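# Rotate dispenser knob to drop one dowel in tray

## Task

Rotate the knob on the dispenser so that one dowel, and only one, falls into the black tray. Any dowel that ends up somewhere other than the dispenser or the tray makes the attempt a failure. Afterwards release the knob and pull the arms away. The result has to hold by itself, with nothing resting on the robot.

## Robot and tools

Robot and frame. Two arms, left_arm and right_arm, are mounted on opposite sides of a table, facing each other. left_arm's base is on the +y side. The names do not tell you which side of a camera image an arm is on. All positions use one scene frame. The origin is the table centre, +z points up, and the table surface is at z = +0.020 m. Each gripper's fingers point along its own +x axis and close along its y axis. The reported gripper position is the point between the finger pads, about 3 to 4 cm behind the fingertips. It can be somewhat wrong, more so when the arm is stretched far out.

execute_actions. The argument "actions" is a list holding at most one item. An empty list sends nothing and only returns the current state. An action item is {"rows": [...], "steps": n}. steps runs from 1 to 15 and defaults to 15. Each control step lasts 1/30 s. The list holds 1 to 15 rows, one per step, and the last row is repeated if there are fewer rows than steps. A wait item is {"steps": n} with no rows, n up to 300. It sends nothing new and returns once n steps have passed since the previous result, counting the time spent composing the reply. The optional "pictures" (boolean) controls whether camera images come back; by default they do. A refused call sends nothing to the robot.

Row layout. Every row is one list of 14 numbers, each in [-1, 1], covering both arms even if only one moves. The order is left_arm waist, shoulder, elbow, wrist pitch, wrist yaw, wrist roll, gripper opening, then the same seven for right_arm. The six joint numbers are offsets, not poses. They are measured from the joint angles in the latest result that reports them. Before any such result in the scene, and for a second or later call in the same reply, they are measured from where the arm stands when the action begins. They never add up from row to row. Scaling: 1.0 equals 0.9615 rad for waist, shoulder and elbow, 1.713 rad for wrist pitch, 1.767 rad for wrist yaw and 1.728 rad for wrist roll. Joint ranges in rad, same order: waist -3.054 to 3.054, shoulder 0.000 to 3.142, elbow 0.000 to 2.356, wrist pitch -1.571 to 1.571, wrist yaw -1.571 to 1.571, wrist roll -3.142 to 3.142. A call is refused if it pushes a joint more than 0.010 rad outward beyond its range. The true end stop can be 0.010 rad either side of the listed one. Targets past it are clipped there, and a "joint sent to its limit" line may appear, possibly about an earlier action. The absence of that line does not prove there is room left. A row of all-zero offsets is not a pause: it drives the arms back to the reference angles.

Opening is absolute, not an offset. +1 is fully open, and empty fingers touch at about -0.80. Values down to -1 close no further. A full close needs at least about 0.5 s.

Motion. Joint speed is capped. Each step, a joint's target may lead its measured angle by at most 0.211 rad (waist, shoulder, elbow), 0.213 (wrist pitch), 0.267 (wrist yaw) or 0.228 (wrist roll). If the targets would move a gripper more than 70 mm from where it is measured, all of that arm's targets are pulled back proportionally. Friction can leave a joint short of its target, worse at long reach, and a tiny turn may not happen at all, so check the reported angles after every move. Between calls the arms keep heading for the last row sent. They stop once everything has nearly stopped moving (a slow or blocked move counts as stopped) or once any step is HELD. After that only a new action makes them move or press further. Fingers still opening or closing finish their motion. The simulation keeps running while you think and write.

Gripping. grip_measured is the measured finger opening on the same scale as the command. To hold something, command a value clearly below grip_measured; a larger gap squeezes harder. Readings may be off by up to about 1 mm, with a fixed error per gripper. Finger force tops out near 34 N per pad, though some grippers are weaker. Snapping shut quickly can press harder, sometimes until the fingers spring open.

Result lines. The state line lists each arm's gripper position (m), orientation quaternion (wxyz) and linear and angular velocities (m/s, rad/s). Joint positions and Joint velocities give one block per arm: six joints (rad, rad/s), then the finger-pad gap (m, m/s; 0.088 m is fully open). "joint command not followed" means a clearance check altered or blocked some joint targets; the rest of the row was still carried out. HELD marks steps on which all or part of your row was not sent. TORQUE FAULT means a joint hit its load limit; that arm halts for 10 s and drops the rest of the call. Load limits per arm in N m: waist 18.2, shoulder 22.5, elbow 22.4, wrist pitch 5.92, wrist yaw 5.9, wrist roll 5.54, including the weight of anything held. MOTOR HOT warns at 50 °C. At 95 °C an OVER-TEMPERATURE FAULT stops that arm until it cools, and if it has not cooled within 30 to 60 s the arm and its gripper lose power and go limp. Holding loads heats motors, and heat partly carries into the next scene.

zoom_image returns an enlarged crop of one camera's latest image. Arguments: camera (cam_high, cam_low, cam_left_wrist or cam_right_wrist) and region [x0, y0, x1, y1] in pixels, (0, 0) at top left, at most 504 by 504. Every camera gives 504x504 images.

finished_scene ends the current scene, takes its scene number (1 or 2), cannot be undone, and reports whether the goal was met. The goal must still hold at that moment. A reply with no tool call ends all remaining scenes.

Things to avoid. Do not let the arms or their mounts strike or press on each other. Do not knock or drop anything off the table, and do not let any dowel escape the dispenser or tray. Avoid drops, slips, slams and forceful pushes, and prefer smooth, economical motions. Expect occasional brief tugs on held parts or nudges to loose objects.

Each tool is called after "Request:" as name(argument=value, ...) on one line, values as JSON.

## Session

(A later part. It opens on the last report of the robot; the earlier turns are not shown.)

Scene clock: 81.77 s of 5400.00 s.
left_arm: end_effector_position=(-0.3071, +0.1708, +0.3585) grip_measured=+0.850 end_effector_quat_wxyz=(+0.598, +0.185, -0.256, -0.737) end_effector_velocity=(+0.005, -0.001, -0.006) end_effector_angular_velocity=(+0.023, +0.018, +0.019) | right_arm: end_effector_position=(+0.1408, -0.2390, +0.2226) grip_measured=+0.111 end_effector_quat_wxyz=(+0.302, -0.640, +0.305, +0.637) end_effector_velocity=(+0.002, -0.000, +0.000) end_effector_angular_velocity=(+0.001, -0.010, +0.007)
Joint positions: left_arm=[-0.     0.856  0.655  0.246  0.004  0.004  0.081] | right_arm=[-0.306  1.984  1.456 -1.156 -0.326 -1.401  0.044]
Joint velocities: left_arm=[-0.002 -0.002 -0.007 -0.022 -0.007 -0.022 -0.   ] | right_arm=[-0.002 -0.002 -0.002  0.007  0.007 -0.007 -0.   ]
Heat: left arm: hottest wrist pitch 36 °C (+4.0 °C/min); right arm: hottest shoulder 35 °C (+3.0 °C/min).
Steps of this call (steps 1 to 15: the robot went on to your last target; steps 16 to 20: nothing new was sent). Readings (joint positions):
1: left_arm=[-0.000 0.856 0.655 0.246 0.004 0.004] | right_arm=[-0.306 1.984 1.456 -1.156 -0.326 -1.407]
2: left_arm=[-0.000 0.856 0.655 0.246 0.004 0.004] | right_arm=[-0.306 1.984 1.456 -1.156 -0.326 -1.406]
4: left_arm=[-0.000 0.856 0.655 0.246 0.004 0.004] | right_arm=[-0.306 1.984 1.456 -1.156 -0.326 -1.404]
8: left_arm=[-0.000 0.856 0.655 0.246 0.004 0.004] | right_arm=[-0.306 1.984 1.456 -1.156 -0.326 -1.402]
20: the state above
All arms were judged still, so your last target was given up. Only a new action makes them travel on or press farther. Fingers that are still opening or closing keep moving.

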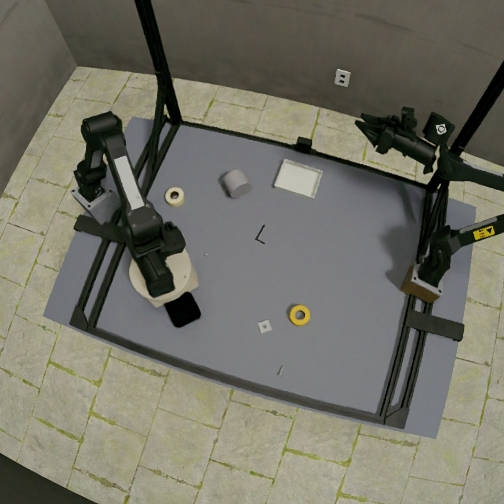

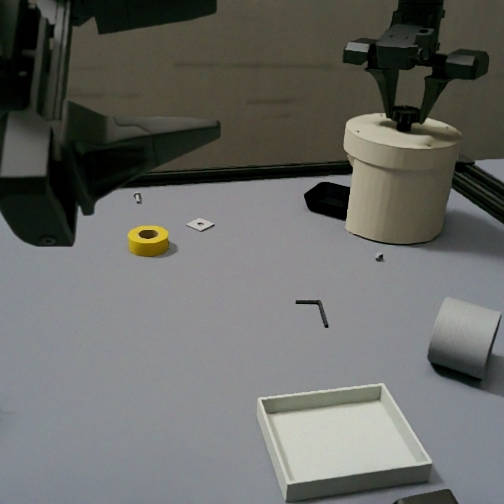

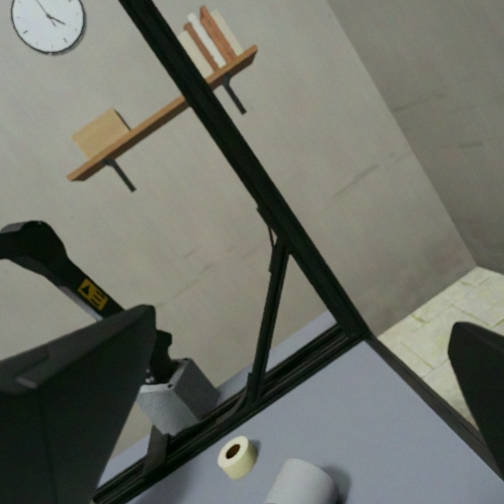

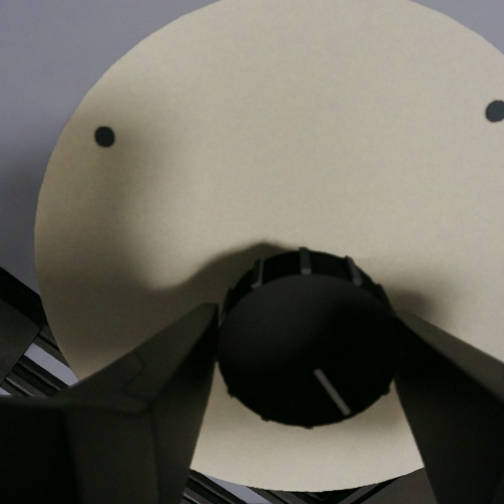

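Request:
execute_actions(actions=[{"rows":[[0,0,0,0,0,0,0.85,0,0,0,0,0,-0.03,-0.5],[0,0,0,0,0,0,0.85,0,0,0,0,0,-0.05,-0.5],[0,0,0,0,0,0,0.85,0,0,0,0,0,-0.07,-0.5],[0,0,0,0,0,0,0.85,0,0,0,0,0,-0.09,-0.5],[0,0,0,0,0,0,0.85,0,0,0,0,0,-0.11,-0.5]],"steps":15}], pictures=false)

Request:
execute_actions(actions=[{"steps":20}])

Scene clock: 88.73 s of 5400.00 s.
left_arm: end_effector_position=(-0.3070, +0.1708, +0.3586) grip_measured=+0.850 end_effector_quat_wxyz=(+0.598, +0.185, -0.256, -0.737) end_effector_velocity=(+0.004, -0.002, -0.005) end_effector_angular_velocity=(+0.023, +0.018, +0.019) | right_arm: end_effector_position=(+0.1409, -0.2389, +0.2226) grip_measured=+0.112 end_effector_quat_wxyz=(+0.245, -0.664, +0.248, +0.661) end_effector_velocity=(-0.002, -0.001, +0.000) end_effector_angular_velocity=(+0.000, +0.010, +0.061)
Joint positions: left_arm=[0.    0.856 0.655 0.246 0.004 0.004 0.081] | right_arm=[-0.306  1.984  1.456 -1.155 -0.326 -1.576  0.044]
Joint velocities: left_arm=[-0.002  0.002 -0.002 -0.022 -0.007 -0.022 -0.   ] | right_arm=[-0.002 -0.002 -0.002 -0.007 -0.007 -0.066 -0.   ]
Heat: left arm: hottest wrist pitch 36 °C (+3.0 °C/min); right arm: hottest shoulder 35 °C (+2.0 °C/min).
Steps of this call (steps 1 to 90: nothing new was sent; then 3.47 s passed at rest; steps 91 to 105: all 15 steps of this action). Readings (joint positions):
91: left_arm=[0.000 0.856 0.655 0.246 0.004 0.004] | right_arm=[-0.306 1.984 1.456 -1.156 -0.326 -1.399]
92: left_arm=[0.000 0.856 0.655 0.246 0.004 0.004] | right_arm=[-0.306 1.984 1.456 -1.156 -0.326 -1.406]
94: left_arm=[0.000 0.856 0.655 0.246 0.004 0.004] | right_arm=[-0.306 1.984 1.456 -1.155 -0.326 -1.450]
98: left_arm=[0.000 0.856 0.655 0.246 0.004 0.004] | right_arm=[-0.306 1.984 1.456 -1.155 -0.326 -1.535]
105: the state above

Scene clock: 89.40 s of 5400.00 s.
left_arm: end_effector_position=(-0.3070, +0.1708, +0.3586) grip_measured=+0.850 end_effector_quat_wxyz=(+0.598, +0.185, -0.256, -0.737) end_effector_velocity=(+0.000, -0.001, -0.003) end_effector_angular_velocity=(+0.000, -0.007, +0.002) | right_arm: end_effector_position=(+0.1409, -0.2389, +0.2226) grip_measured=+0.112 end_effector_quat_wxyz=(+0.242, -0.665, +0.246, +0.662) end_effector_velocity=(-0.002, -0.001, +0.002) end_effector_angular_velocity=(+0.004, +0.007, -0.010)
Joint positions: left_arm=[0.    0.856 0.655 0.246 0.004 0.004 0.081] | right_arm=[-0.306  1.984  1.456 -1.155 -0.326 -1.584  0.044]
Joint velocities: left_arm=[-0.007  0.002 -0.007  0.007 -0.007  0.007 -0.   ] | right_arm=[-0.002 -0.007 -0.002 -0.007 -0.007  0.007  0.   ]
Heat: left arm: hottest wrist pitch 36 °C (+3.0 °C/min); right arm: hottest shoulder 35 °C (+1.0 °C/min).
Steps of this call (steps 1 to 15: the robot went on to your last target; steps 16 to 20: nothing new was sent). Readings (joint positions):
1: left_arm=[0.000 0.856 0.655 0.246 0.004 0.004] | right_arm=[-0.306 1.984 1.456 -1.155 -0.326 -1.577]
2: left_arm=[0.000 0.856 0.655 0.246 0.004 0.004] | right_arm=[-0.306 1.984 1.456 -1.155 -0.326 -1.579]
4: left_arm=[0.000 0.856 0.655 0.246 0.004 0.004] | right_arm=[-0.306 1.984 1.456 -1.155 -0.326 -1.581]
8: left_arm=[0.000 0.856 0.655 0.246 0.004 0.004] | right_arm=[-0.306 1.984 1.456 -1.155 -0.326 -1.583]
20: the state above
All arms were judged still, so your last target was given up. Only a new action makes them travel on or press farther. Fingers that are still opening or closing keep moving.

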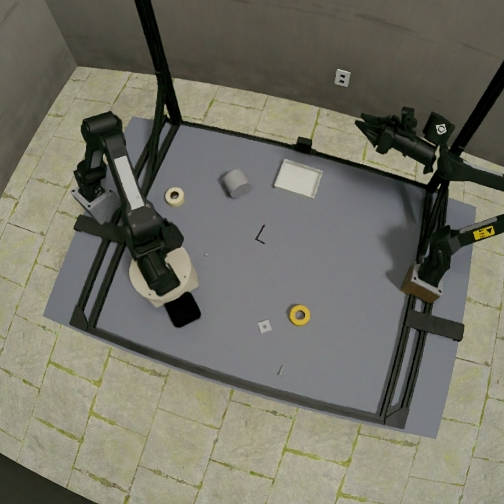

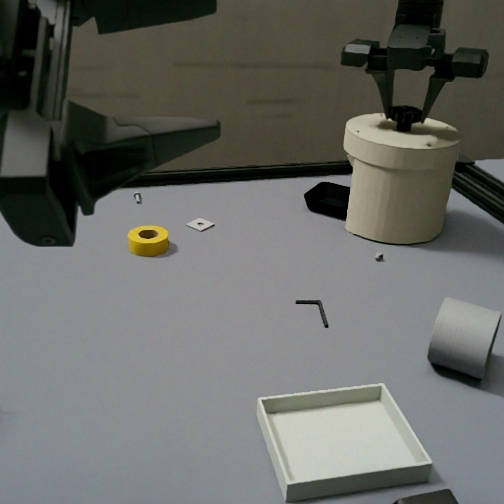

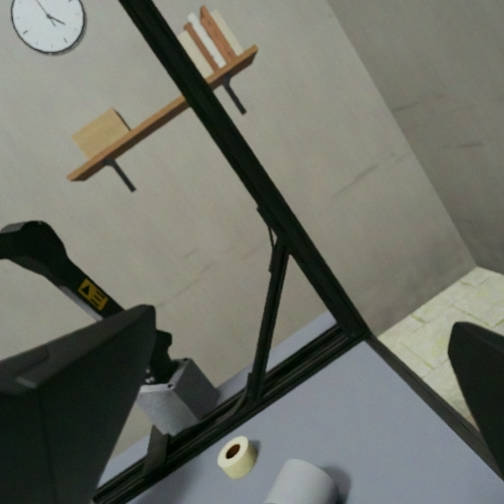

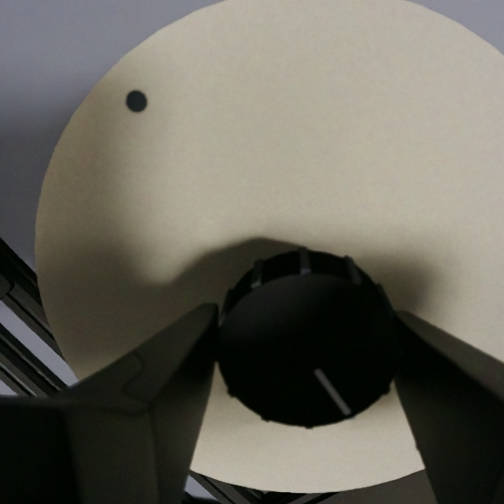

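Turns counter-clockwise. Continue.

Request:
execute_actions(actions=[{"rows":[[0,0,0,0,0,0,0.85,0,0,0,0,0,-0.04,-0.5],[0,0,0,0,0,0,0.85,0,0,0,0,0,-0.08,-0.5],[0,0,0,0,0,0,0.85,0,0,0,0,0,-0.12,-0.5]],"steps":15}], pictures=false)

Request:
execute_actions(actions=[{"steps":30}])

Request:
zoom_image(camera="cam_high", region=[130, 250, 230, 350])

Scene clock: 94.63 s of 5400.00 s.
left_arm: end_effector_position=(-0.3070, +0.1708, +0.3586) grip_measured=+0.850 end_effector_quat_wxyz=(+0.598, +0.185, -0.256, -0.737) end_effector_velocity=(-0.000, +0.000, -0.003) end_effector_angular_velocity=(+0.013, +0.005, -0.004) | right_arm: end_effector_position=(+0.1408, -0.2389, +0.2227) grip_measured=+0.112 end_effector_quat_wxyz=(+0.175, -0.686, +0.179, +0.683) end_effector_velocity=(-0.001, +0.002, -0.001) end_effector_angular_velocity=(+0.017, +0.015, +0.050)
Joint positions: left_arm=[0.    0.856 0.655 0.246 0.004 0.004 0.081] | right_arm=[-0.306  1.983  1.456 -1.155 -0.326 -1.782  0.044]
Joint velocities: left_arm=[-0.002 -0.002 -0.002 -0.007  0.007 -0.007 -0.   ] | right_arm=[-0.002  0.002 -0.002  0.007 -0.022 -0.051 -0.   ]
Heat: left arm: hottest wrist pitch 36 °C (+2.0 °C/min); right arm: hottest shoulder 36 °C (+1.0 °C/min).
Steps of this call (steps 1 to 90: nothing new was sent; then 1.73 s passed at rest; steps 91 to 105: all 15 steps of this action). Readings (joint positions):
91: left_arm=[0.000 0.856 0.655 0.246 0.004 0.004] | right_arm=[-0.306 1.983 1.456 -1.156 -0.326 -1.596]
92: left_arm=[0.000 0.856 0.655 0.246 0.004 0.004] | right_arm=[-0.306 1.983 1.456 -1.155 -0.326 -1.622]
94: left_arm=[0.000 0.856 0.655 0.246 0.004 0.004] | right_arm=[-0.306 1.983 1.456 -1.155 -0.326 -1.686]
98: left_arm=[0.000 0.856 0.655 0.246 0.004 0.004] | right_arm=[-0.306 1.983 1.456 -1.155 -0.326 -1.751]
105: the state above

Scene clock: 95.63 s of 5400.00 s.
left_arm: end_effector_position=(-0.3070, +0.1708, +0.3586) grip_measured=+0.850 end_effector_quat_wxyz=(+0.598, +0.185, -0.256, -0.737) end_effector_velocity=(+0.001, +0.001, -0.000) end_effector_angular_velocity=(+0.001, +0.008, +0.005) | right_arm: end_effector_position=(+0.1408, -0.2389, +0.2227) grip_measured=+0.112 end_effector_quat_wxyz=(+0.173, -0.686, +0.177, +0.684) end_effector_velocity=(-0.003, +0.000, +0.000) end_effector_angular_velocity=(+0.010, +0.021, -0.012)
Joint positions: left_arm=[0.    0.856 0.655 0.246 0.004 0.004 0.081] | right_arm=[-0.306  1.983  1.456 -1.155 -0.326 -1.788  0.044]
Joint velocities: left_arm=[-0.002 -0.007 -0.002 -0.007 -0.007 -0.007 -0.   ] | right_arm=[-0.002 -0.002 -0.002 -0.007 -0.022  0.007 -0.   ]
Heat: left arm: hottest wrist pitch 36 °C (+2.0 °C/min); right arm: hottest shoulder 36 °C (+1.0 °C/min).
Steps of this call (steps 1 to 15: the robot went on to your last target; steps 16 to 30: nothing new was sent). Readings (joint positions):
1: left_arm=[0.000 0.856 0.655 0.246 0.004 0.004] | right_arm=[-0.306 1.983 1.456 -1.155 -0.326 -1.783]
2: left_arm=[0.000 0.856 0.655 0.246 0.004 0.004] | right_arm=[-0.306 1.983 1.456 -1.155 -0.326 -1.784]
4: left_arm=[0.000 0.856 0.655 0.246 0.004 0.004] | right_arm=[-0.306 1.983 1.456 -1.155 -0.326 -1.786]
8: left_arm=[0.000 0.856 0.655 0.246 0.004 0.004] | right_arm=[-0.306 1.983 1.456 -1.155 -0.326 -1.788]
30: the state above
All arms were judged still, so your last target was given up. Only a new action makes them travel on or press farther. Fingers that are still opening or closing keep moving.

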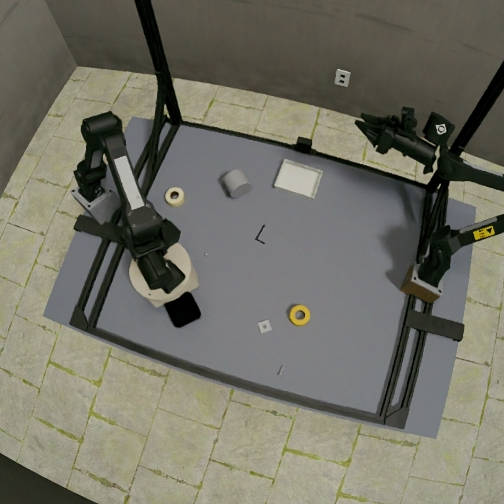

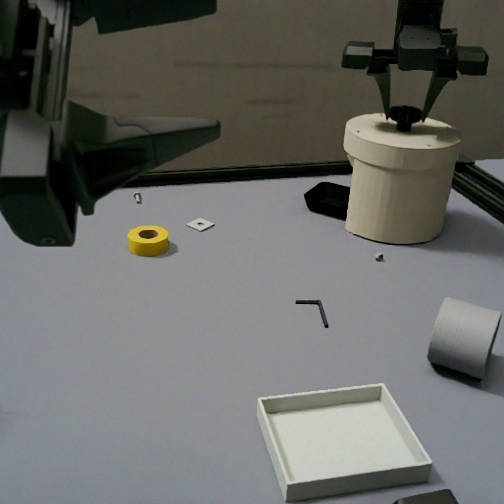

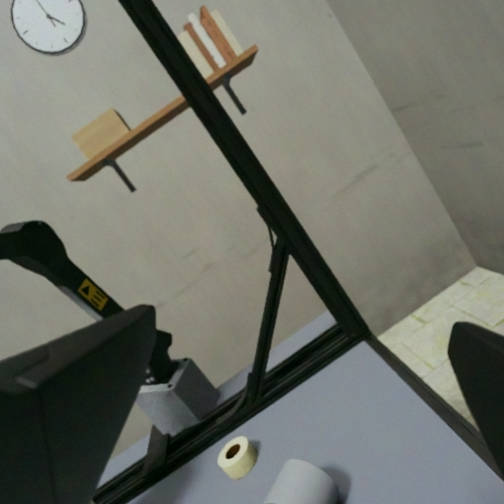

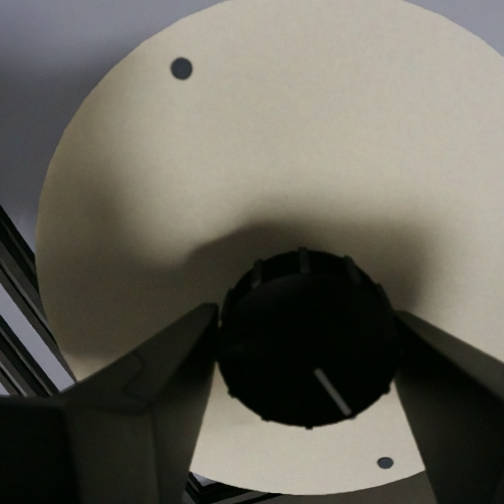

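Region (130, 250, 230, 350) of cam_high's 504x504 image, scaled by 5.040, with more detail than that image has.

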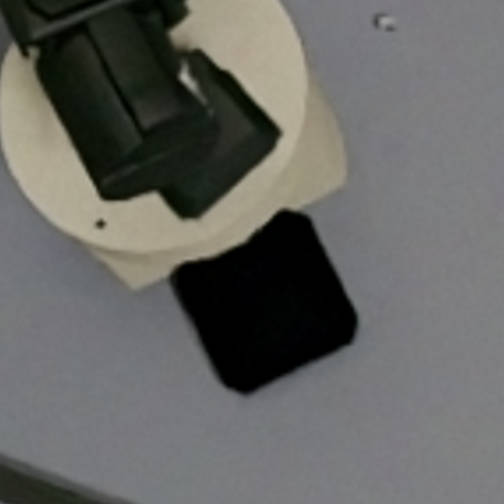

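Request:
execute_actions(actions=[{"rows":[[0,0,0,0,0,0,0.85,0,0,0,0,0,-0.04,-0.5],[0,0,0,0,0,0,0.85,0,0,0,0,0,-0.08,-0.5],[0,0,0,0,0,0,0.85,0,0,0,0,0,-0.12,-0.5],[0,0,0,0,0,0,0.85,0,0,0,0,0,-0.14,-0.5]],"steps":15}], pictures=false)

Request:
execute_actions(actions=[{"steps":40}])

Request:
zoom_image(camera="cam_high", region=[130, 250, 230, 350])

Scene clock: 101.83 s of 5400.00 s.
left_arm: end_effector_position=(-0.3071, +0.1708, +0.3587) grip_measured=+0.850 end_effector_quat_wxyz=(+0.598, +0.185, -0.257, -0.737) end_effector_velocity=(+0.002, +0.000, -0.001) end_effector_angular_velocity=(+0.008, +0.021, +0.008) | right_arm: end_effector_position=(+0.1407, -0.2391, +0.2227) grip_measured=+0.112 end_effector_quat_wxyz=(+0.095, -0.701, +0.099, +0.700) end_effector_velocity=(-0.005, +0.001, -0.000) end_effector_angular_velocity=(+0.008, +0.022, +0.080)
Joint positions: left_arm=[0.    0.856 0.655 0.246 0.004 0.004 0.081] | right_arm=[-0.306  1.983  1.456 -1.156 -0.326 -2.014  0.044]
Joint velocities: left_arm=[-0.002 -0.002 -0.002 -0.007 -0.007 -0.022  0.   ] | right_arm=[ 0.002 -0.002 -0.002 -0.007 -0.022 -0.081 -0.   ]
Heat: left arm: hottest wrist pitch 37 °C (+3.0 °C/min); right arm: hottest shoulder 36 °C (+1.0 °C/min).
Steps of this call (steps 1 to 90: nothing new was sent; then 2.70 s passed at rest; steps 91 to 105: all 15 steps of this action). Readings (joint positions):
91: left_arm=[0.000 0.856 0.655 0.246 0.004 0.004] | right_arm=[-0.306 1.983 1.456 -1.156 -0.326 -1.801]
92: left_arm=[0.000 0.856 0.655 0.246 0.004 0.004] | right_arm=[-0.306 1.983 1.456 -1.156 -0.326 -1.827]
94: left_arm=[0.000 0.856 0.655 0.246 0.004 0.004] | right_arm=[-0.306 1.983 1.456 -1.156 -0.326 -1.899]
98: left_arm=[0.000 0.856 0.655 0.246 0.004 0.004] | right_arm=[-0.306 1.983 1.456 -1.156 -0.326 -1.976]
105: the state above

Scene clock: 103.17 s of 5400.00 s.
left_arm: end_effector_position=(-0.3071, +0.1708, +0.3587) grip_measured=+0.850 end_effector_quat_wxyz=(+0.598, +0.185, -0.257, -0.737) end_effector_velocity=(+0.002, -0.001, -0.003) end_effector_angular_velocity=(+0.008, +0.006, +0.011) | right_arm: end_effector_position=(+0.1407, -0.2390, +0.2227) grip_measured=+0.111 end_effector_quat_wxyz=(+0.092, -0.702, +0.096, +0.700) end_effector_velocity=(-0.002, -0.001, +0.000) end_effector_angular_velocity=(+0.000, +0.010, +0.003)
Joint positions: left_arm=[0.    0.856 0.655 0.246 0.004 0.004 0.081] | right_arm=[-0.306  1.983  1.456 -1.156 -0.326 -2.022  0.044]
Joint velocities: left_arm=[-0.002  0.002 -0.002 -0.007 -0.007 -0.007 -0.   ] | right_arm=[-0.002 -0.002 -0.002 -0.007 -0.007 -0.007 -0.   ]
Heat: left arm: hottest wrist pitch 37 °C (+3.0 °C/min); right arm: hottest shoulder 36 °C (+1.0 °C/min).
Steps of this call (steps 1 to 15: the robot went on to your last target; steps 16 to 40: nothing new was sent). Readings (joint positions):
1: left_arm=[0.000 0.856 0.655 0.246 0.004 0.004] | right_arm=[-0.306 1.983 1.456 -1.156 -0.326 -2.016]
2: left_arm=[0.000 0.856 0.655 0.246 0.004 0.004] | right_arm=[-0.306 1.983 1.456 -1.156 -0.326 -2.017]
4: left_arm=[0.000 0.856 0.655 0.246 0.004 0.004] | right_arm=[-0.306 1.983 1.456 -1.156 -0.326 -2.019]
8: left_arm=[0.000 0.856 0.655 0.246 0.004 0.004] | right_arm=[-0.306 1.983 1.456 -1.156 -0.326 -2.021]
40: the state above
All arms were judged still, so your last target was given up. Only a new action makes them travel on or press farther. Fingers that are still opening or closing keep moving.

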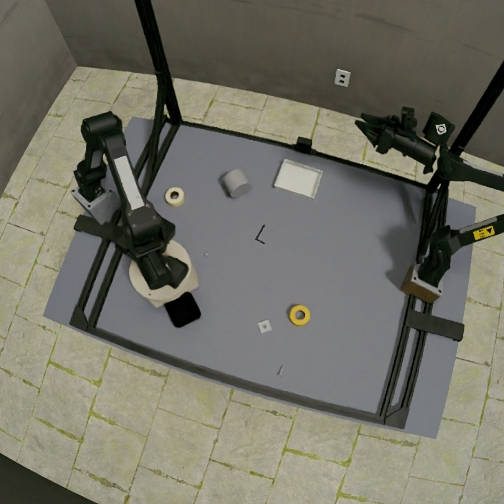

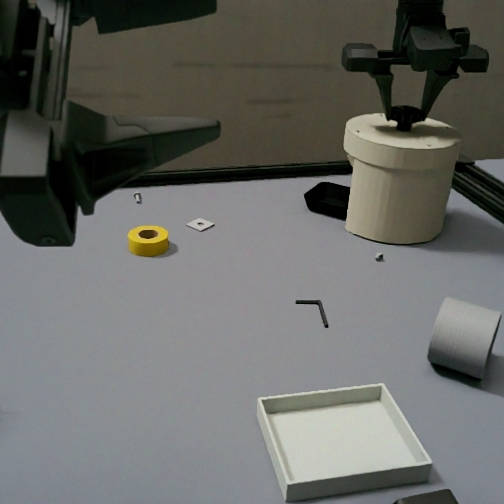

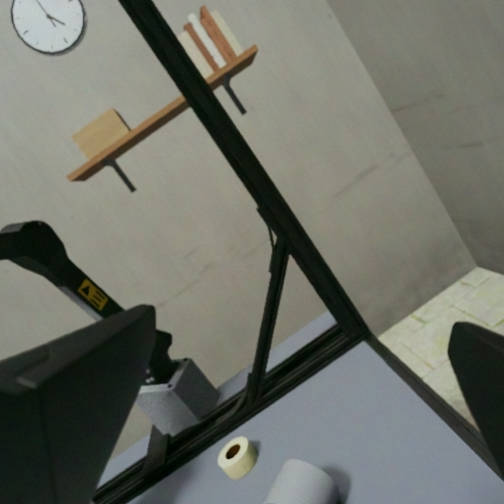

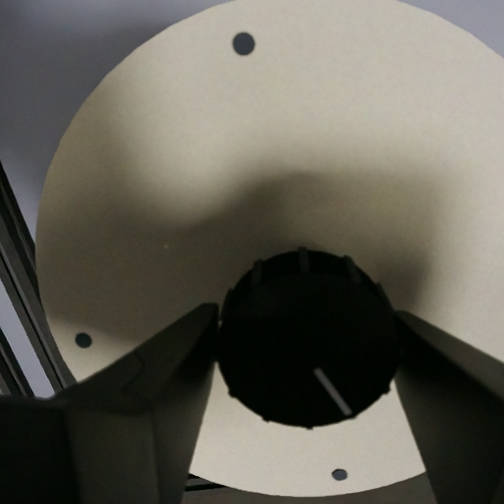

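Region (130, 250, 230, 350) of cam_high's 504x504 image, scaled by 5.040, with more detail than that image has.

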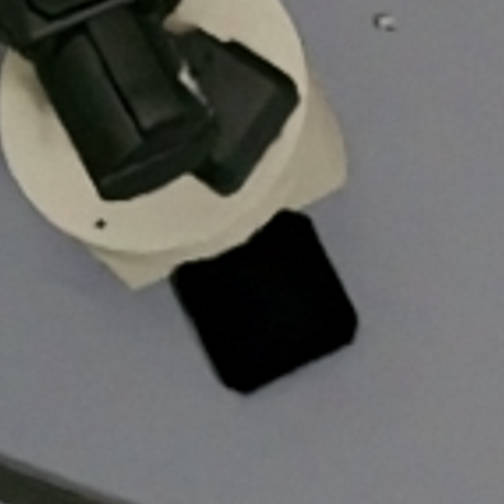

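Request:
execute_actions(actions=[{"rows":[[0,0,0,0,0,0,0.85,0,0,0,0,0,-0.04,-0.5],[0,0,0,0,0,0,0.85,0,0,0,0,0,-0.08,-0.5],[0,0,0,0,0,0,0.85,0,0,0,0,0,-0.12,-0.5],[0,0,0,0,0,0,0.85,0,0,0,0,0,-0.14,-0.5]],"steps":15}], pictures=false)

Request:
execute_actions(actions=[{"steps":40}])

Request:
zoom_image(camera="cam_high", region=[130, 250, 230, 350])

Scene clock: 106.97 s of 5400.00 s.
left_arm: end_effector_position=(-0.3071, +0.1708, +0.3587) grip_measured=+0.850 end_effector_quat_wxyz=(+0.598, +0.185, -0.257, -0.737) end_effector_velocity=(+0.000, +0.000, -0.006) end_effector_angular_velocity=(+0.031, +0.016, +0.001) | right_arm: end_effector_position=(+0.1406, -0.2391, +0.2226) grip_measured=+0.111 end_effector_quat_wxyz=(+0.010, -0.708, +0.016, +0.706) end_effector_velocity=(-0.003, +0.000, +0.000) end_effector_angular_velocity=(+0.010, +0.021, +0.061)
Joint positions: left_arm=[0.    0.856 0.655 0.246 0.004 0.004 0.081] | right_arm=[-0.305  1.983  1.456 -1.156 -0.324 -2.251  0.044]
Joint velocities: left_arm=[-0.007 -0.002 -0.002 -0.022  0.007 -0.022  0.   ] | right_arm=[-0.002 -0.002 -0.002 -0.007 -0.022 -0.066  0.   ]
Heat: left arm: hottest wrist pitch 37 °C (+3.0 °C/min); right arm: hottest shoulder 36 °C (+1.0 °C/min).
Steps of this call (steps 1 to 90: nothing new was sent; then 0.30 s passed at rest; steps 91 to 105: all 15 steps of this action). Readings (joint positions):
91: left_arm=[0.000 0.856 0.655 0.246 0.004 0.004] | right_arm=[-0.306 1.983 1.456 -1.156 -0.326 -2.034]
92: left_arm=[0.000 0.856 0.655 0.246 0.004 0.004] | right_arm=[-0.306 1.983 1.456 -1.156 -0.326 -2.060]
94: left_arm=[0.000 0.856 0.655 0.246 0.004 0.004] | right_arm=[-0.305 1.983 1.456 -1.156 -0.326 -2.131]
98: left_arm=[0.000 0.856 0.655 0.246 0.004 0.004] | right_arm=[-0.305 1.983 1.456 -1.156 -0.324 -2.212]
105: the state above

Scene clock: 108.30 s of 5400.00 s.
left_arm: end_effector_position=(-0.3071, +0.1708, +0.3587) grip_measured=+0.850 end_effector_quat_wxyz=(+0.598, +0.185, -0.257, -0.737) end_effector_velocity=(-0.001, +0.002, +0.005) end_effector_angular_velocity=(-0.020, +0.027, +0.005) | right_arm: end_effector_position=(+0.1407, -0.2390, +0.2226) grip_measured=+0.111 end_effector_quat_wxyz=(+0.007, -0.708, +0.013, +0.706) end_effector_velocity=(-0.004, -0.001, +0.000) end_effector_angular_velocity=(-0.001, +0.010, +0.007)
Joint positions: left_arm=[0.    0.856 0.655 0.246 0.004 0.004 0.081] | right_arm=[-0.305  1.983  1.456 -1.156 -0.324 -2.259  0.044]
Joint velocities: left_arm=[-0.002 -0.007  0.002  0.007 -0.022 -0.022  0.   ] | right_arm=[ 0.002 -0.007 -0.007 -0.007 -0.007 -0.007 -0.   ]
Heat: left arm: hottest wrist pitch 37 °C (+3.0 °C/min); right arm: hottest shoulder 36 °C (+1.0 °C/min).
Steps of this call (steps 1 to 15: the robot went on to your last target; steps 16 to 40: nothing new was sent). Readings (joint positions):
1: left_arm=[0.000 0.856 0.655 0.246 0.004 0.004] | right_arm=[-0.305 1.983 1.456 -1.156 -0.324 -2.253]
2: left_arm=[0.000 0.856 0.655 0.246 0.004 0.004] | right_arm=[-0.305 1.983 1.456 -1.156 -0.324 -2.255]
4: left_arm=[0.000 0.856 0.655 0.246 0.004 0.004] | right_arm=[-0.305 1.983 1.456 -1.156 -0.324 -2.256]
8: left_arm=[0.000 0.856 0.655 0.246 0.004 0.004] | right_arm=[-0.305 1.983 1.456 -1.156 -0.324 -2.258]
40: the state above
All arms were judged still, so your last target was given up. Only a new action makes them travel on or press farther. Fingers that are still opening or closing keep moving.

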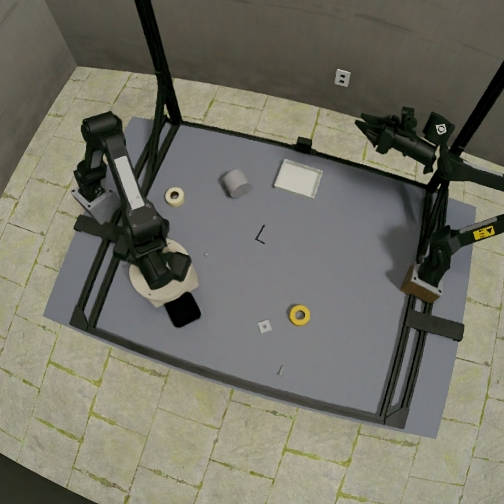

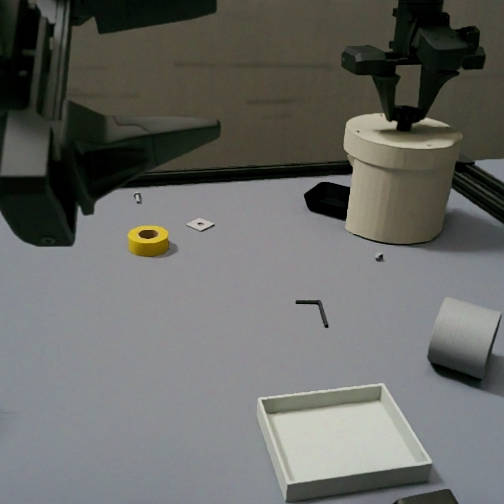

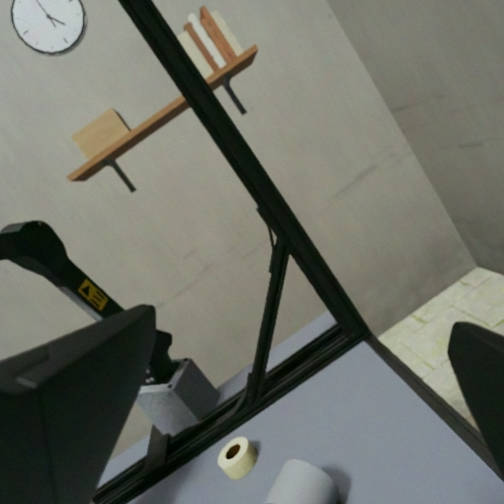

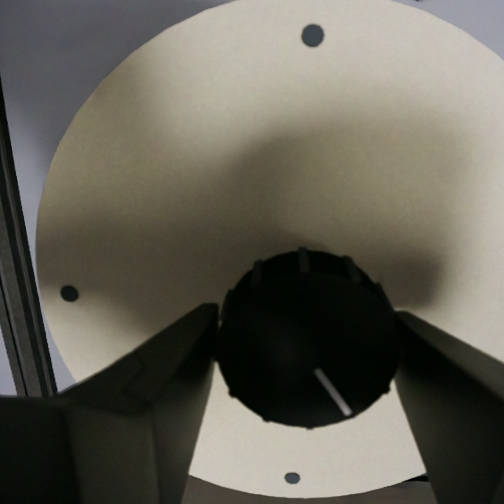

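Region (130, 250, 230, 350) of cam_high's 504x504 image, scaled by 5.040, with more detail than that image has.

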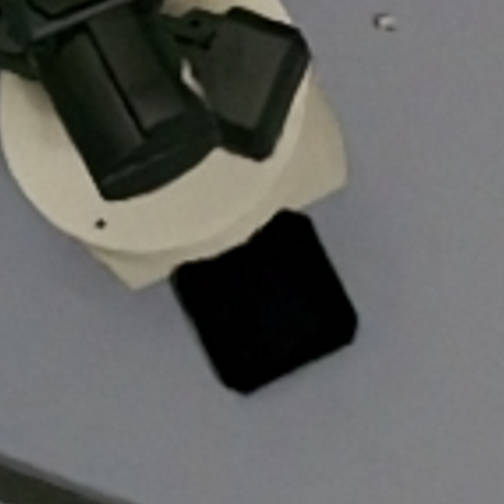

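Request:
execute_actions(actions=[{"rows":[[0,0,0,0,0,0,0.85,0,0,0,0,0,-0.04,-0.5],[0,0,0,0,0,0,0.85,0,0,0,0,0,-0.08,-0.5],[0,0,0,0,0,0,0.85,0,0,0,0,0,-0.12,-0.5],[0,0,0,0,0,0,0.85,0,0,0,0,0,-0.14,-0.5]],"steps":15}], pictures=false)

Request:
execute_actions(actions=[{"steps":40}])

Request:
zoom_image(camera="cam_high", region=[130, 250, 230, 350])

Scene clock: 118.00 s of 5400.00 s.
left_arm: end_effector_position=(-0.3071, +0.1708, +0.3587) grip_measured=+0.850 end_effector_quat_wxyz=(+0.598, +0.185, -0.257, -0.737) end_effector_velocity=(+0.000, +0.001, +0.000) end_effector_angular_velocity=(-0.004, +0.023, -0.001) | right_arm: end_effector_position=(+0.1405, -0.2391, +0.2225) grip_measured=+0.111 end_effector_quat_wxyz=(-0.075, -0.705, -0.066, +0.702) end_effector_velocity=(-0.005, +0.000, -0.001) end_effector_angular_velocity=(+0.016, +0.036, +0.059)
Joint positions: left_arm=[0.    0.856 0.655 0.246 0.004 0.004 0.081] | right_arm=[-0.303  1.983  1.456 -1.156 -0.32  -2.485  0.044]
Joint velocities: left_arm=[-0.002 -0.007 -0.007  0.007 -0.007 -0.022 -0.   ] | right_arm=[-0.002 -0.002 -0.007 -0.007 -0.037 -0.066 -0.   ]
Heat: left arm: hottest wrist pitch 37 °C (+2.0 °C/min); right arm: hottest shoulder 36 °C (+1.0 °C/min).
Steps of this call (steps 1 to 90: nothing new was sent; then 6.20 s passed at rest; steps 91 to 105: all 15 steps of this action). Readings (joint positions):
91: left_arm=[0.000 0.856 0.655 0.246 0.004 0.004] | right_arm=[-0.305 1.983 1.456 -1.156 -0.324 -2.272]
92: left_arm=[0.000 0.856 0.655 0.246 0.004 0.004] | right_arm=[-0.304 1.983 1.456 -1.156 -0.323 -2.298]
94: left_arm=[0.000 0.856 0.655 0.246 0.004 0.004] | right_arm=[-0.303 1.983 1.456 -1.156 -0.322 -2.370]
98: left_arm=[0.000 0.856 0.655 0.246 0.004 0.004] | right_arm=[-0.303 1.983 1.456 -1.156 -0.320 -2.449]
105: the state above

Scene clock: 119.33 s of 5400.00 s.
left_arm: end_effector_position=(-0.3072, +0.1709, +0.3588) grip_measured=+0.850 end_effector_quat_wxyz=(+0.598, +0.185, -0.257, -0.737) end_effector_velocity=(+0.002, -0.001, -0.003) end_effector_angular_velocity=(+0.011, -0.010, +0.004) | right_arm: end_effector_position=(+0.1405, -0.2390, +0.2225) grip_measured=+0.111 end_effector_quat_wxyz=(-0.077, -0.705, -0.069, +0.702) end_effector_velocity=(-0.002, -0.001, +0.002) end_effector_angular_velocity=(+0.004, +0.007, -0.010)
Joint positions: left_arm=[0.    0.855 0.655 0.246 0.004 0.004 0.081] | right_arm=[-0.303  1.983  1.456 -1.156 -0.32  -2.494  0.044]
Joint velocities: left_arm=[ 0.002  0.002 -0.002 -0.007  0.007  0.007  0.   ] | right_arm=[-0.002 -0.007 -0.002 -0.007 -0.007  0.007 -0.   ]
Heat: left arm: hottest wrist pitch 37 °C (+2.0 °C/min); right arm: hottest shoulder 36 °C (+1.0 °C/min).
Steps of this call (steps 1 to 15: the robot went on to your last target; steps 16 to 40: nothing new was sent). Readings (joint positions):
1: left_arm=[0.000 0.856 0.655 0.246 0.004 0.004] | right_arm=[-0.303 1.983 1.456 -1.156 -0.320 -2.487]
2: left_arm=[0.000 0.856 0.655 0.246 0.004 0.004] | right_arm=[-0.303 1.983 1.456 -1.156 -0.320 -2.488]
4: left_arm=[0.000 0.856 0.655 0.246 0.004 0.004] | right_arm=[-0.303 1.983 1.456 -1.156 -0.320 -2.490]
8: left_arm=[0.000 0.856 0.655 0.246 0.004 0.004] | right_arm=[-0.303 1.983 1.456 -1.156 -0.320 -2.492]
40: the state above
All arms were judged still, so your last target was given up. Only a new action makes them travel on or press farther. Fingers that are still opening or closing keep moving.

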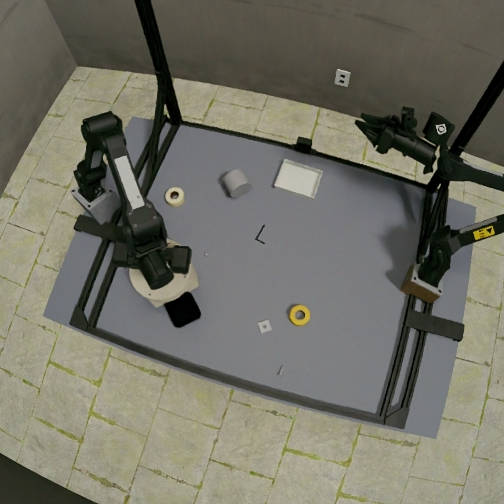

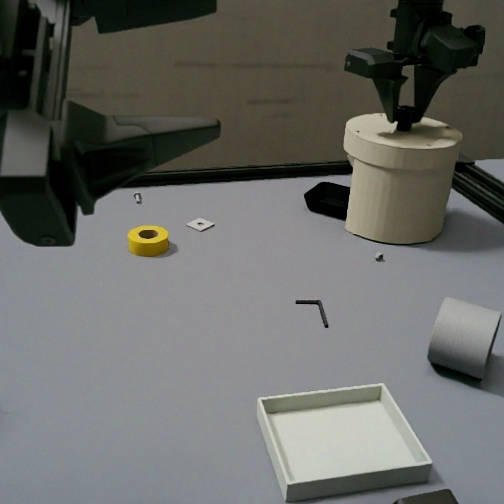

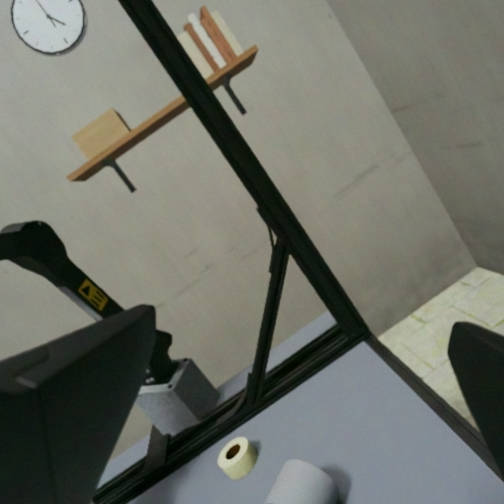

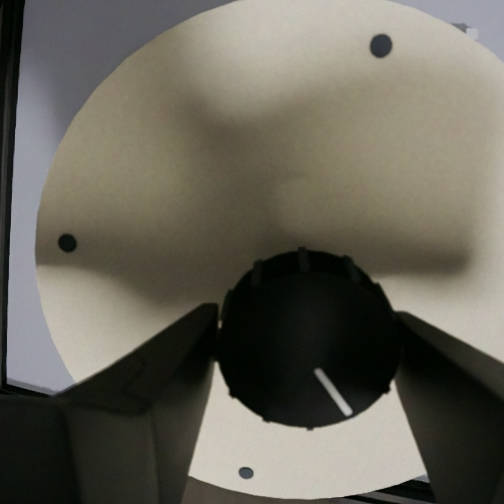

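Region (130, 250, 230, 350) of cam_high's 504x504 image, scaled by 5.040, with more detail than that image has.

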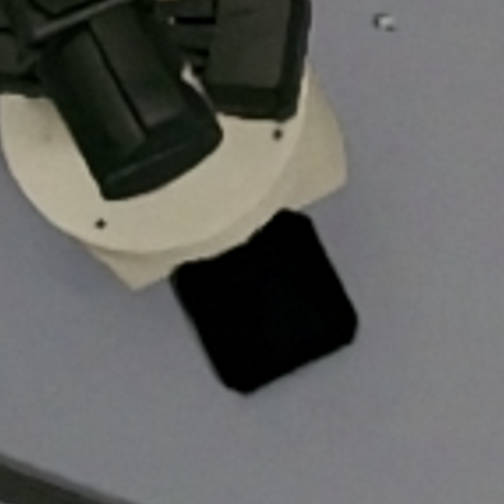

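Request:
execute_actions(actions=[{"rows":[[0,0,0,0,0,0,0.85,0,0,0,0,0,-0.04,-0.5],[0,0,0,0,0,0,0.85,0,0,0,0,0,-0.08,-0.5],[0,0,0,0,0,0,0.85,0,0,0,0,0,-0.12,-0.5],[0,0,0,0,0,0,0.85,0,0,0,0,0,-0.14,-0.5]],"steps":15}], pictures=false)

Request:
execute_actions(actions=[{"steps":40}])

Request:
zoom_image(camera="cam_high", region=[130, 250, 230, 350])

Scene clock: 125.37 s of 5400.00 s.
left_arm: end_effector_position=(-0.3073, +0.1710, +0.3590) grip_measured=+0.850 end_effector_quat_wxyz=(+0.598, +0.184, -0.257, -0.737) end_effector_velocity=(+0.001, +0.000, +0.002) end_effector_angular_velocity=(-0.012, +0.026, +0.011) | right_arm: end_effector_position=(+0.1404, -0.2389, +0.2223) grip_measured=+0.110 end_effector_quat_wxyz=(+0.159, +0.692, +0.148, -0.688) end_effector_velocity=(+0.001, -0.002, +0.002) end_effector_angular_velocity=(-0.007, -0.003, +0.078)
Joint positions: left_arm=[0.    0.855 0.656 0.246 0.004 0.004 0.081] | right_arm=[-0.3    1.983  1.457 -1.156 -0.316 -2.721  0.044]
Joint velocities: left_arm=[-0.002 -0.002 -0.002  0.007 -0.022 -0.022 -0.   ] | right_arm=[-0.002 -0.002  0.002 -0.007  0.007 -0.081 -0.   ]
Heat: left arm: hottest wrist pitch 37 °C (+2.0 °C/min); right arm: hottest shoulder 37 °C (+2.0 °C/min).
Steps of this call (steps 1 to 90: nothing new was sent; then 2.53 s passed at rest; steps 91 to 105: all 15 steps of this action). Readings (joint positions):
91: left_arm=[0.000 0.855 0.655 0.246 0.004 0.004] | right_arm=[-0.303 1.983 1.457 -1.156 -0.321 -2.506]
92: left_arm=[0.000 0.855 0.655 0.246 0.004 0.004] | right_arm=[-0.303 1.983 1.457 -1.156 -0.320 -2.531]
94: left_arm=[0.000 0.855 0.656 0.246 0.004 0.004] | right_arm=[-0.302 1.983 1.457 -1.156 -0.318 -2.602]
98: left_arm=[0.000 0.855 0.656 0.246 0.004 0.004] | right_arm=[-0.301 1.983 1.457 -1.156 -0.317 -2.683]
105: the state above

Scene clock: 126.70 s of 5400.00 s.
left_arm: end_effector_position=(-0.3073, +0.1710, +0.3590) grip_measured=+0.850 end_effector_quat_wxyz=(+0.598, +0.184, -0.257, -0.737) end_effector_velocity=(-0.001, +0.002, -0.002) end_effector_angular_velocity=(+0.012, +0.020, -0.007) | right_arm: end_effector_position=(+0.1405, -0.2390, +0.2224) grip_measured=+0.110 end_effector_quat_wxyz=(+0.162, +0.692, +0.151, -0.687) end_effector_velocity=(-0.004, -0.003, +0.002) end_effector_angular_velocity=(-0.007, +0.016, +0.014)
Joint positions: left_arm=[0.    0.855 0.656 0.246 0.004 0.004 0.081] | right_arm=[-0.301  1.983  1.457 -1.156 -0.316 -2.729  0.044]
Joint velocities: left_arm=[-0.002 -0.007 -0.002 -0.007  0.007 -0.022 -0.   ] | right_arm=[-0.002 -0.007 -0.002 -0.022 -0.007 -0.022 -0.   ]
Heat: left arm: hottest wrist pitch 37 °C (+2.0 °C/min); right arm: hottest shoulder 37 °C (+2.0 °C/min).
Steps of this call (steps 1 to 15: the robot went on to your last target; steps 16 to 40: nothing new was sent). Readings (joint positions):
1: left_arm=[0.000 0.855 0.656 0.246 0.004 0.004] | right_arm=[-0.300 1.983 1.457 -1.156 -0.316 -2.723]
2: left_arm=[0.000 0.855 0.656 0.246 0.004 0.004] | right_arm=[-0.300 1.983 1.457 -1.156 -0.316 -2.724]
4: left_arm=[0.000 0.855 0.656 0.246 0.004 0.004] | right_arm=[-0.300 1.983 1.457 -1.156 -0.316 -2.726]
8: left_arm=[0.000 0.855 0.656 0.246 0.004 0.004] | right_arm=[-0.300 1.983 1.457 -1.156 -0.316 -2.728]
40: the state above
All arms were judged still, so your last target was given up. Only a new action makes them travel on or press farther. Fingers that are still opening or closing keep moving.

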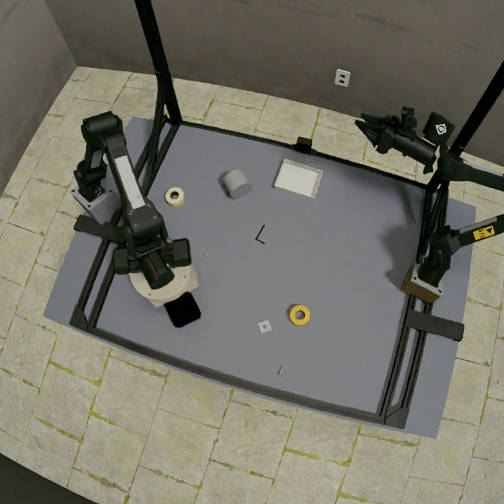

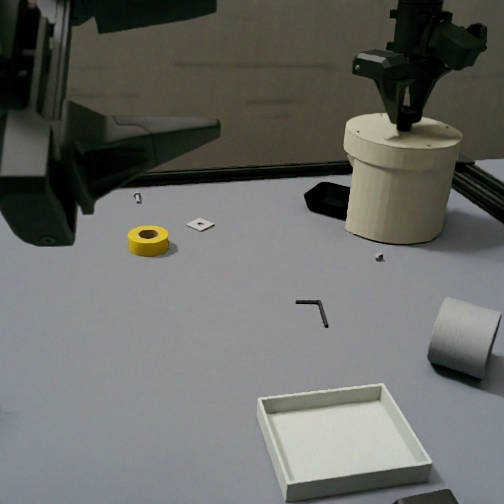

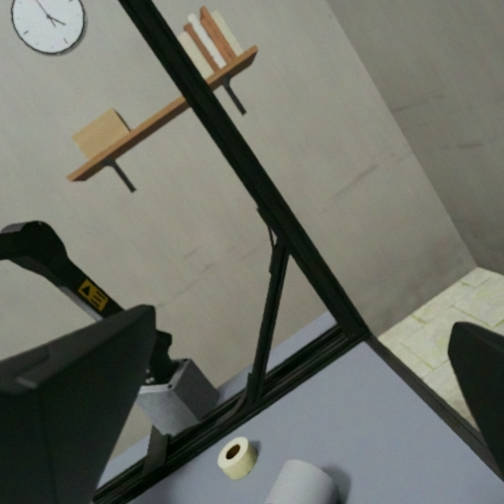

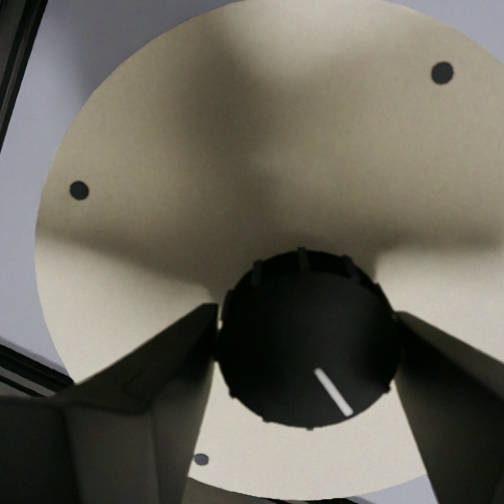

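Region (130, 250, 230, 350) of cam_high's 504x504 image, scaled by 5.040, with more detail than that image has.

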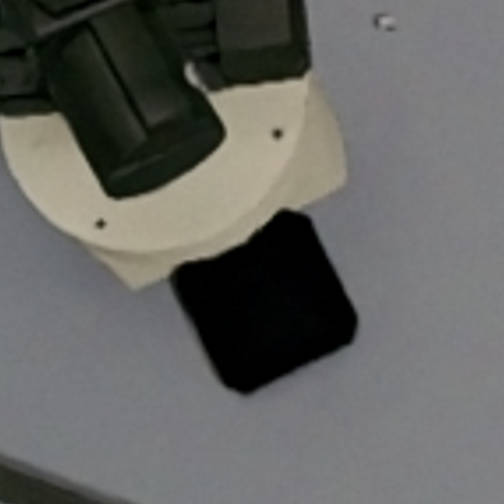

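Request:
execute_actions(actions=[{"rows":[[0.936,1,0.36,0,0.27,0,1,0,0,0,0,0,0,-0.5]],"steps":15}], pictures=false)

Request:
execute_actions(actions=[{"steps":40}])

Scene clock: 134.27 s of 5400.00 s.
left_arm: end_effector_position=(-0.1629, +0.0653, +0.4235) grip_measured=+1.000 end_effector_quat_wxyz=(+0.670, +0.219, -0.173, -0.688) end_effector_velocity=(+0.501, -0.085, -0.017) end_effector_angular_velocity=(+0.186, +0.407, +0.975) | right_arm: end_effector_position=(+0.1405, -0.2390, +0.2224) grip_measured=+0.110 end_effector_quat_wxyz=(+0.161, +0.692, +0.151, -0.688) end_effector_velocity=(+0.001, +0.002, +0.000) end_effector_angular_velocity=(+0.011, +0.001, +0.007)
Joint positions: left_arm=[0.554 1.399 0.967 0.251 0.444 0.004 0.088] | right_arm=[-0.301  1.983  1.457 -1.156 -0.317 -2.729  0.044]
Joint velocities: left_arm=[ 0.857  0.852  0.061 -0.007  0.139  0.007  0.   ] | right_arm=[-0.002  0.002  0.002  0.007 -0.007 -0.007 -0.   ]
Heat: left arm: hottest wrist pitch 37 °C (+1.0 °C/min); right arm: hottest shoulder 37 °C (+2.0 °C/min).
Steps of this call (steps 1 to 90: nothing new was sent; then 4.07 s passed at rest; steps 91 to 105: all 15 steps of this action). Readings (joint positions):
91: left_arm=[0.029 0.884 0.681 0.239 0.068 0.004] | right_arm=[-0.301 1.983 1.457 -1.156 -0.317 -2.729]
92: left_arm=[0.074 0.928 0.723 0.242 0.129 0.004] | right_arm=[-0.301 1.983 1.457 -1.156 -0.317 -2.729]
94: left_arm=[0.170 1.028 0.820 0.246 0.244 0.004] | right_arm=[-0.301 1.983 1.457 -1.156 -0.317 -2.729]
98: left_arm=[0.340 1.186 0.938 0.254 0.380 0.004] | right_arm=[-0.301 1.983 1.457 -1.156 -0.317 -2.729]
105: the state above

Scene clock: 135.60 s of 5400.00 s.
left_arm: end_effector_position=(+0.0628, +0.0745, +0.3809) grip_measured=+1.000 end_effector_quat_wxyz=(+0.803, +0.192, -0.005, -0.565) end_effector_velocity=(-0.002, -0.000, -0.002) end_effector_angular_velocity=(+0.005, +0.014, -0.005) | right_arm: end_effector_position=(+0.1405, -0.2390, +0.2225) grip_measured=+0.110 end_effector_quat_wxyz=(+0.161, +0.692, +0.151, -0.688) end_effector_velocity=(-0.002, -0.003, -0.001) end_effector_angular_velocity=(-0.003, +0.013, -0.014)
Joint positions: left_arm=[0.898 1.807 0.99  0.246 0.477 0.004 0.088] | right_arm=[-0.301  1.983  1.457 -1.156 -0.317 -2.729  0.044]
Joint velocities: left_arm=[-0.002 -0.002 -0.002 -0.007  0.007 -0.007  0.   ] | right_arm=[-0.002 -0.002 -0.007 -0.007 -0.007  0.007 -0.   ]
Heat: left arm: hottest wrist pitch 37 °C (+1.0 °C/min); right arm: hottest shoulder 37 °C (+2.0 °C/min).
Steps of this call (steps 1 to 40: the robot went on to your last target). Readings (joint positions):
1: left_arm=[0.583 1.428 0.969 0.251 0.448 0.004] | right_arm=[-0.301 1.983 1.457 -1.156 -0.317 -2.729]
2: left_arm=[0.611 1.455 0.971 0.251 0.451 0.004] | right_arm=[-0.301 1.983 1.457 -1.156 -0.317 -2.729]
4: left_arm=[0.666 1.508 0.974 0.251 0.457 0.004] | right_arm=[-0.301 1.983 1.457 -1.156 -0.317 -2.729]
8: left_arm=[0.771 1.617 0.980 0.251 0.464 0.004] | right_arm=[-0.301 1.983 1.457 -1.156 -0.317 -2.729]
40: the state above

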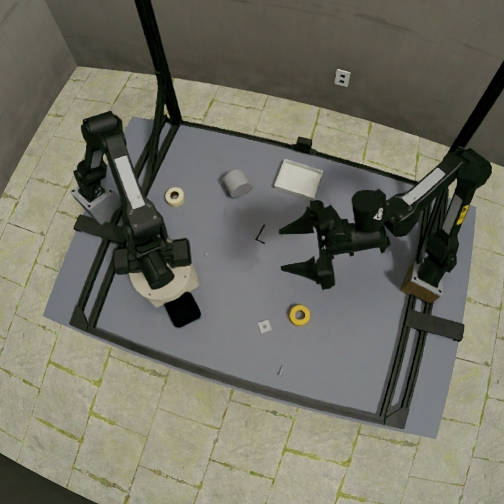

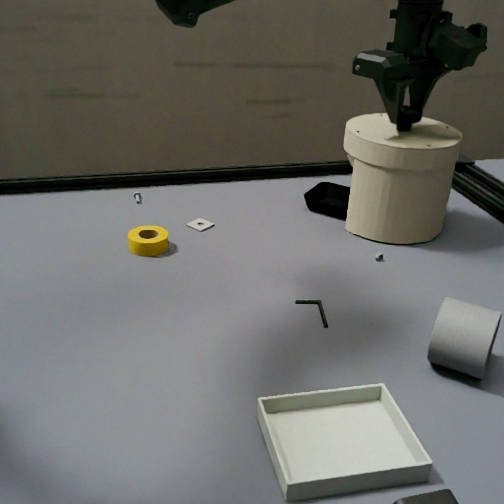

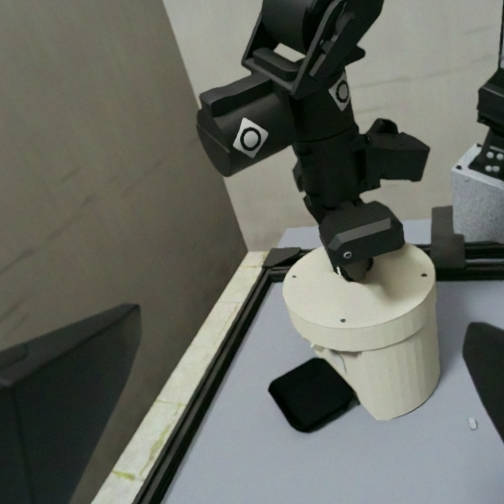

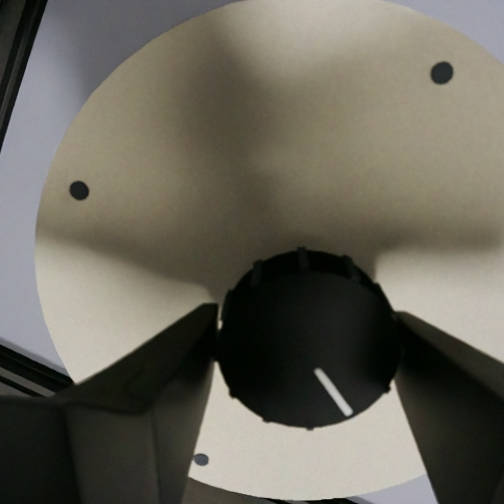

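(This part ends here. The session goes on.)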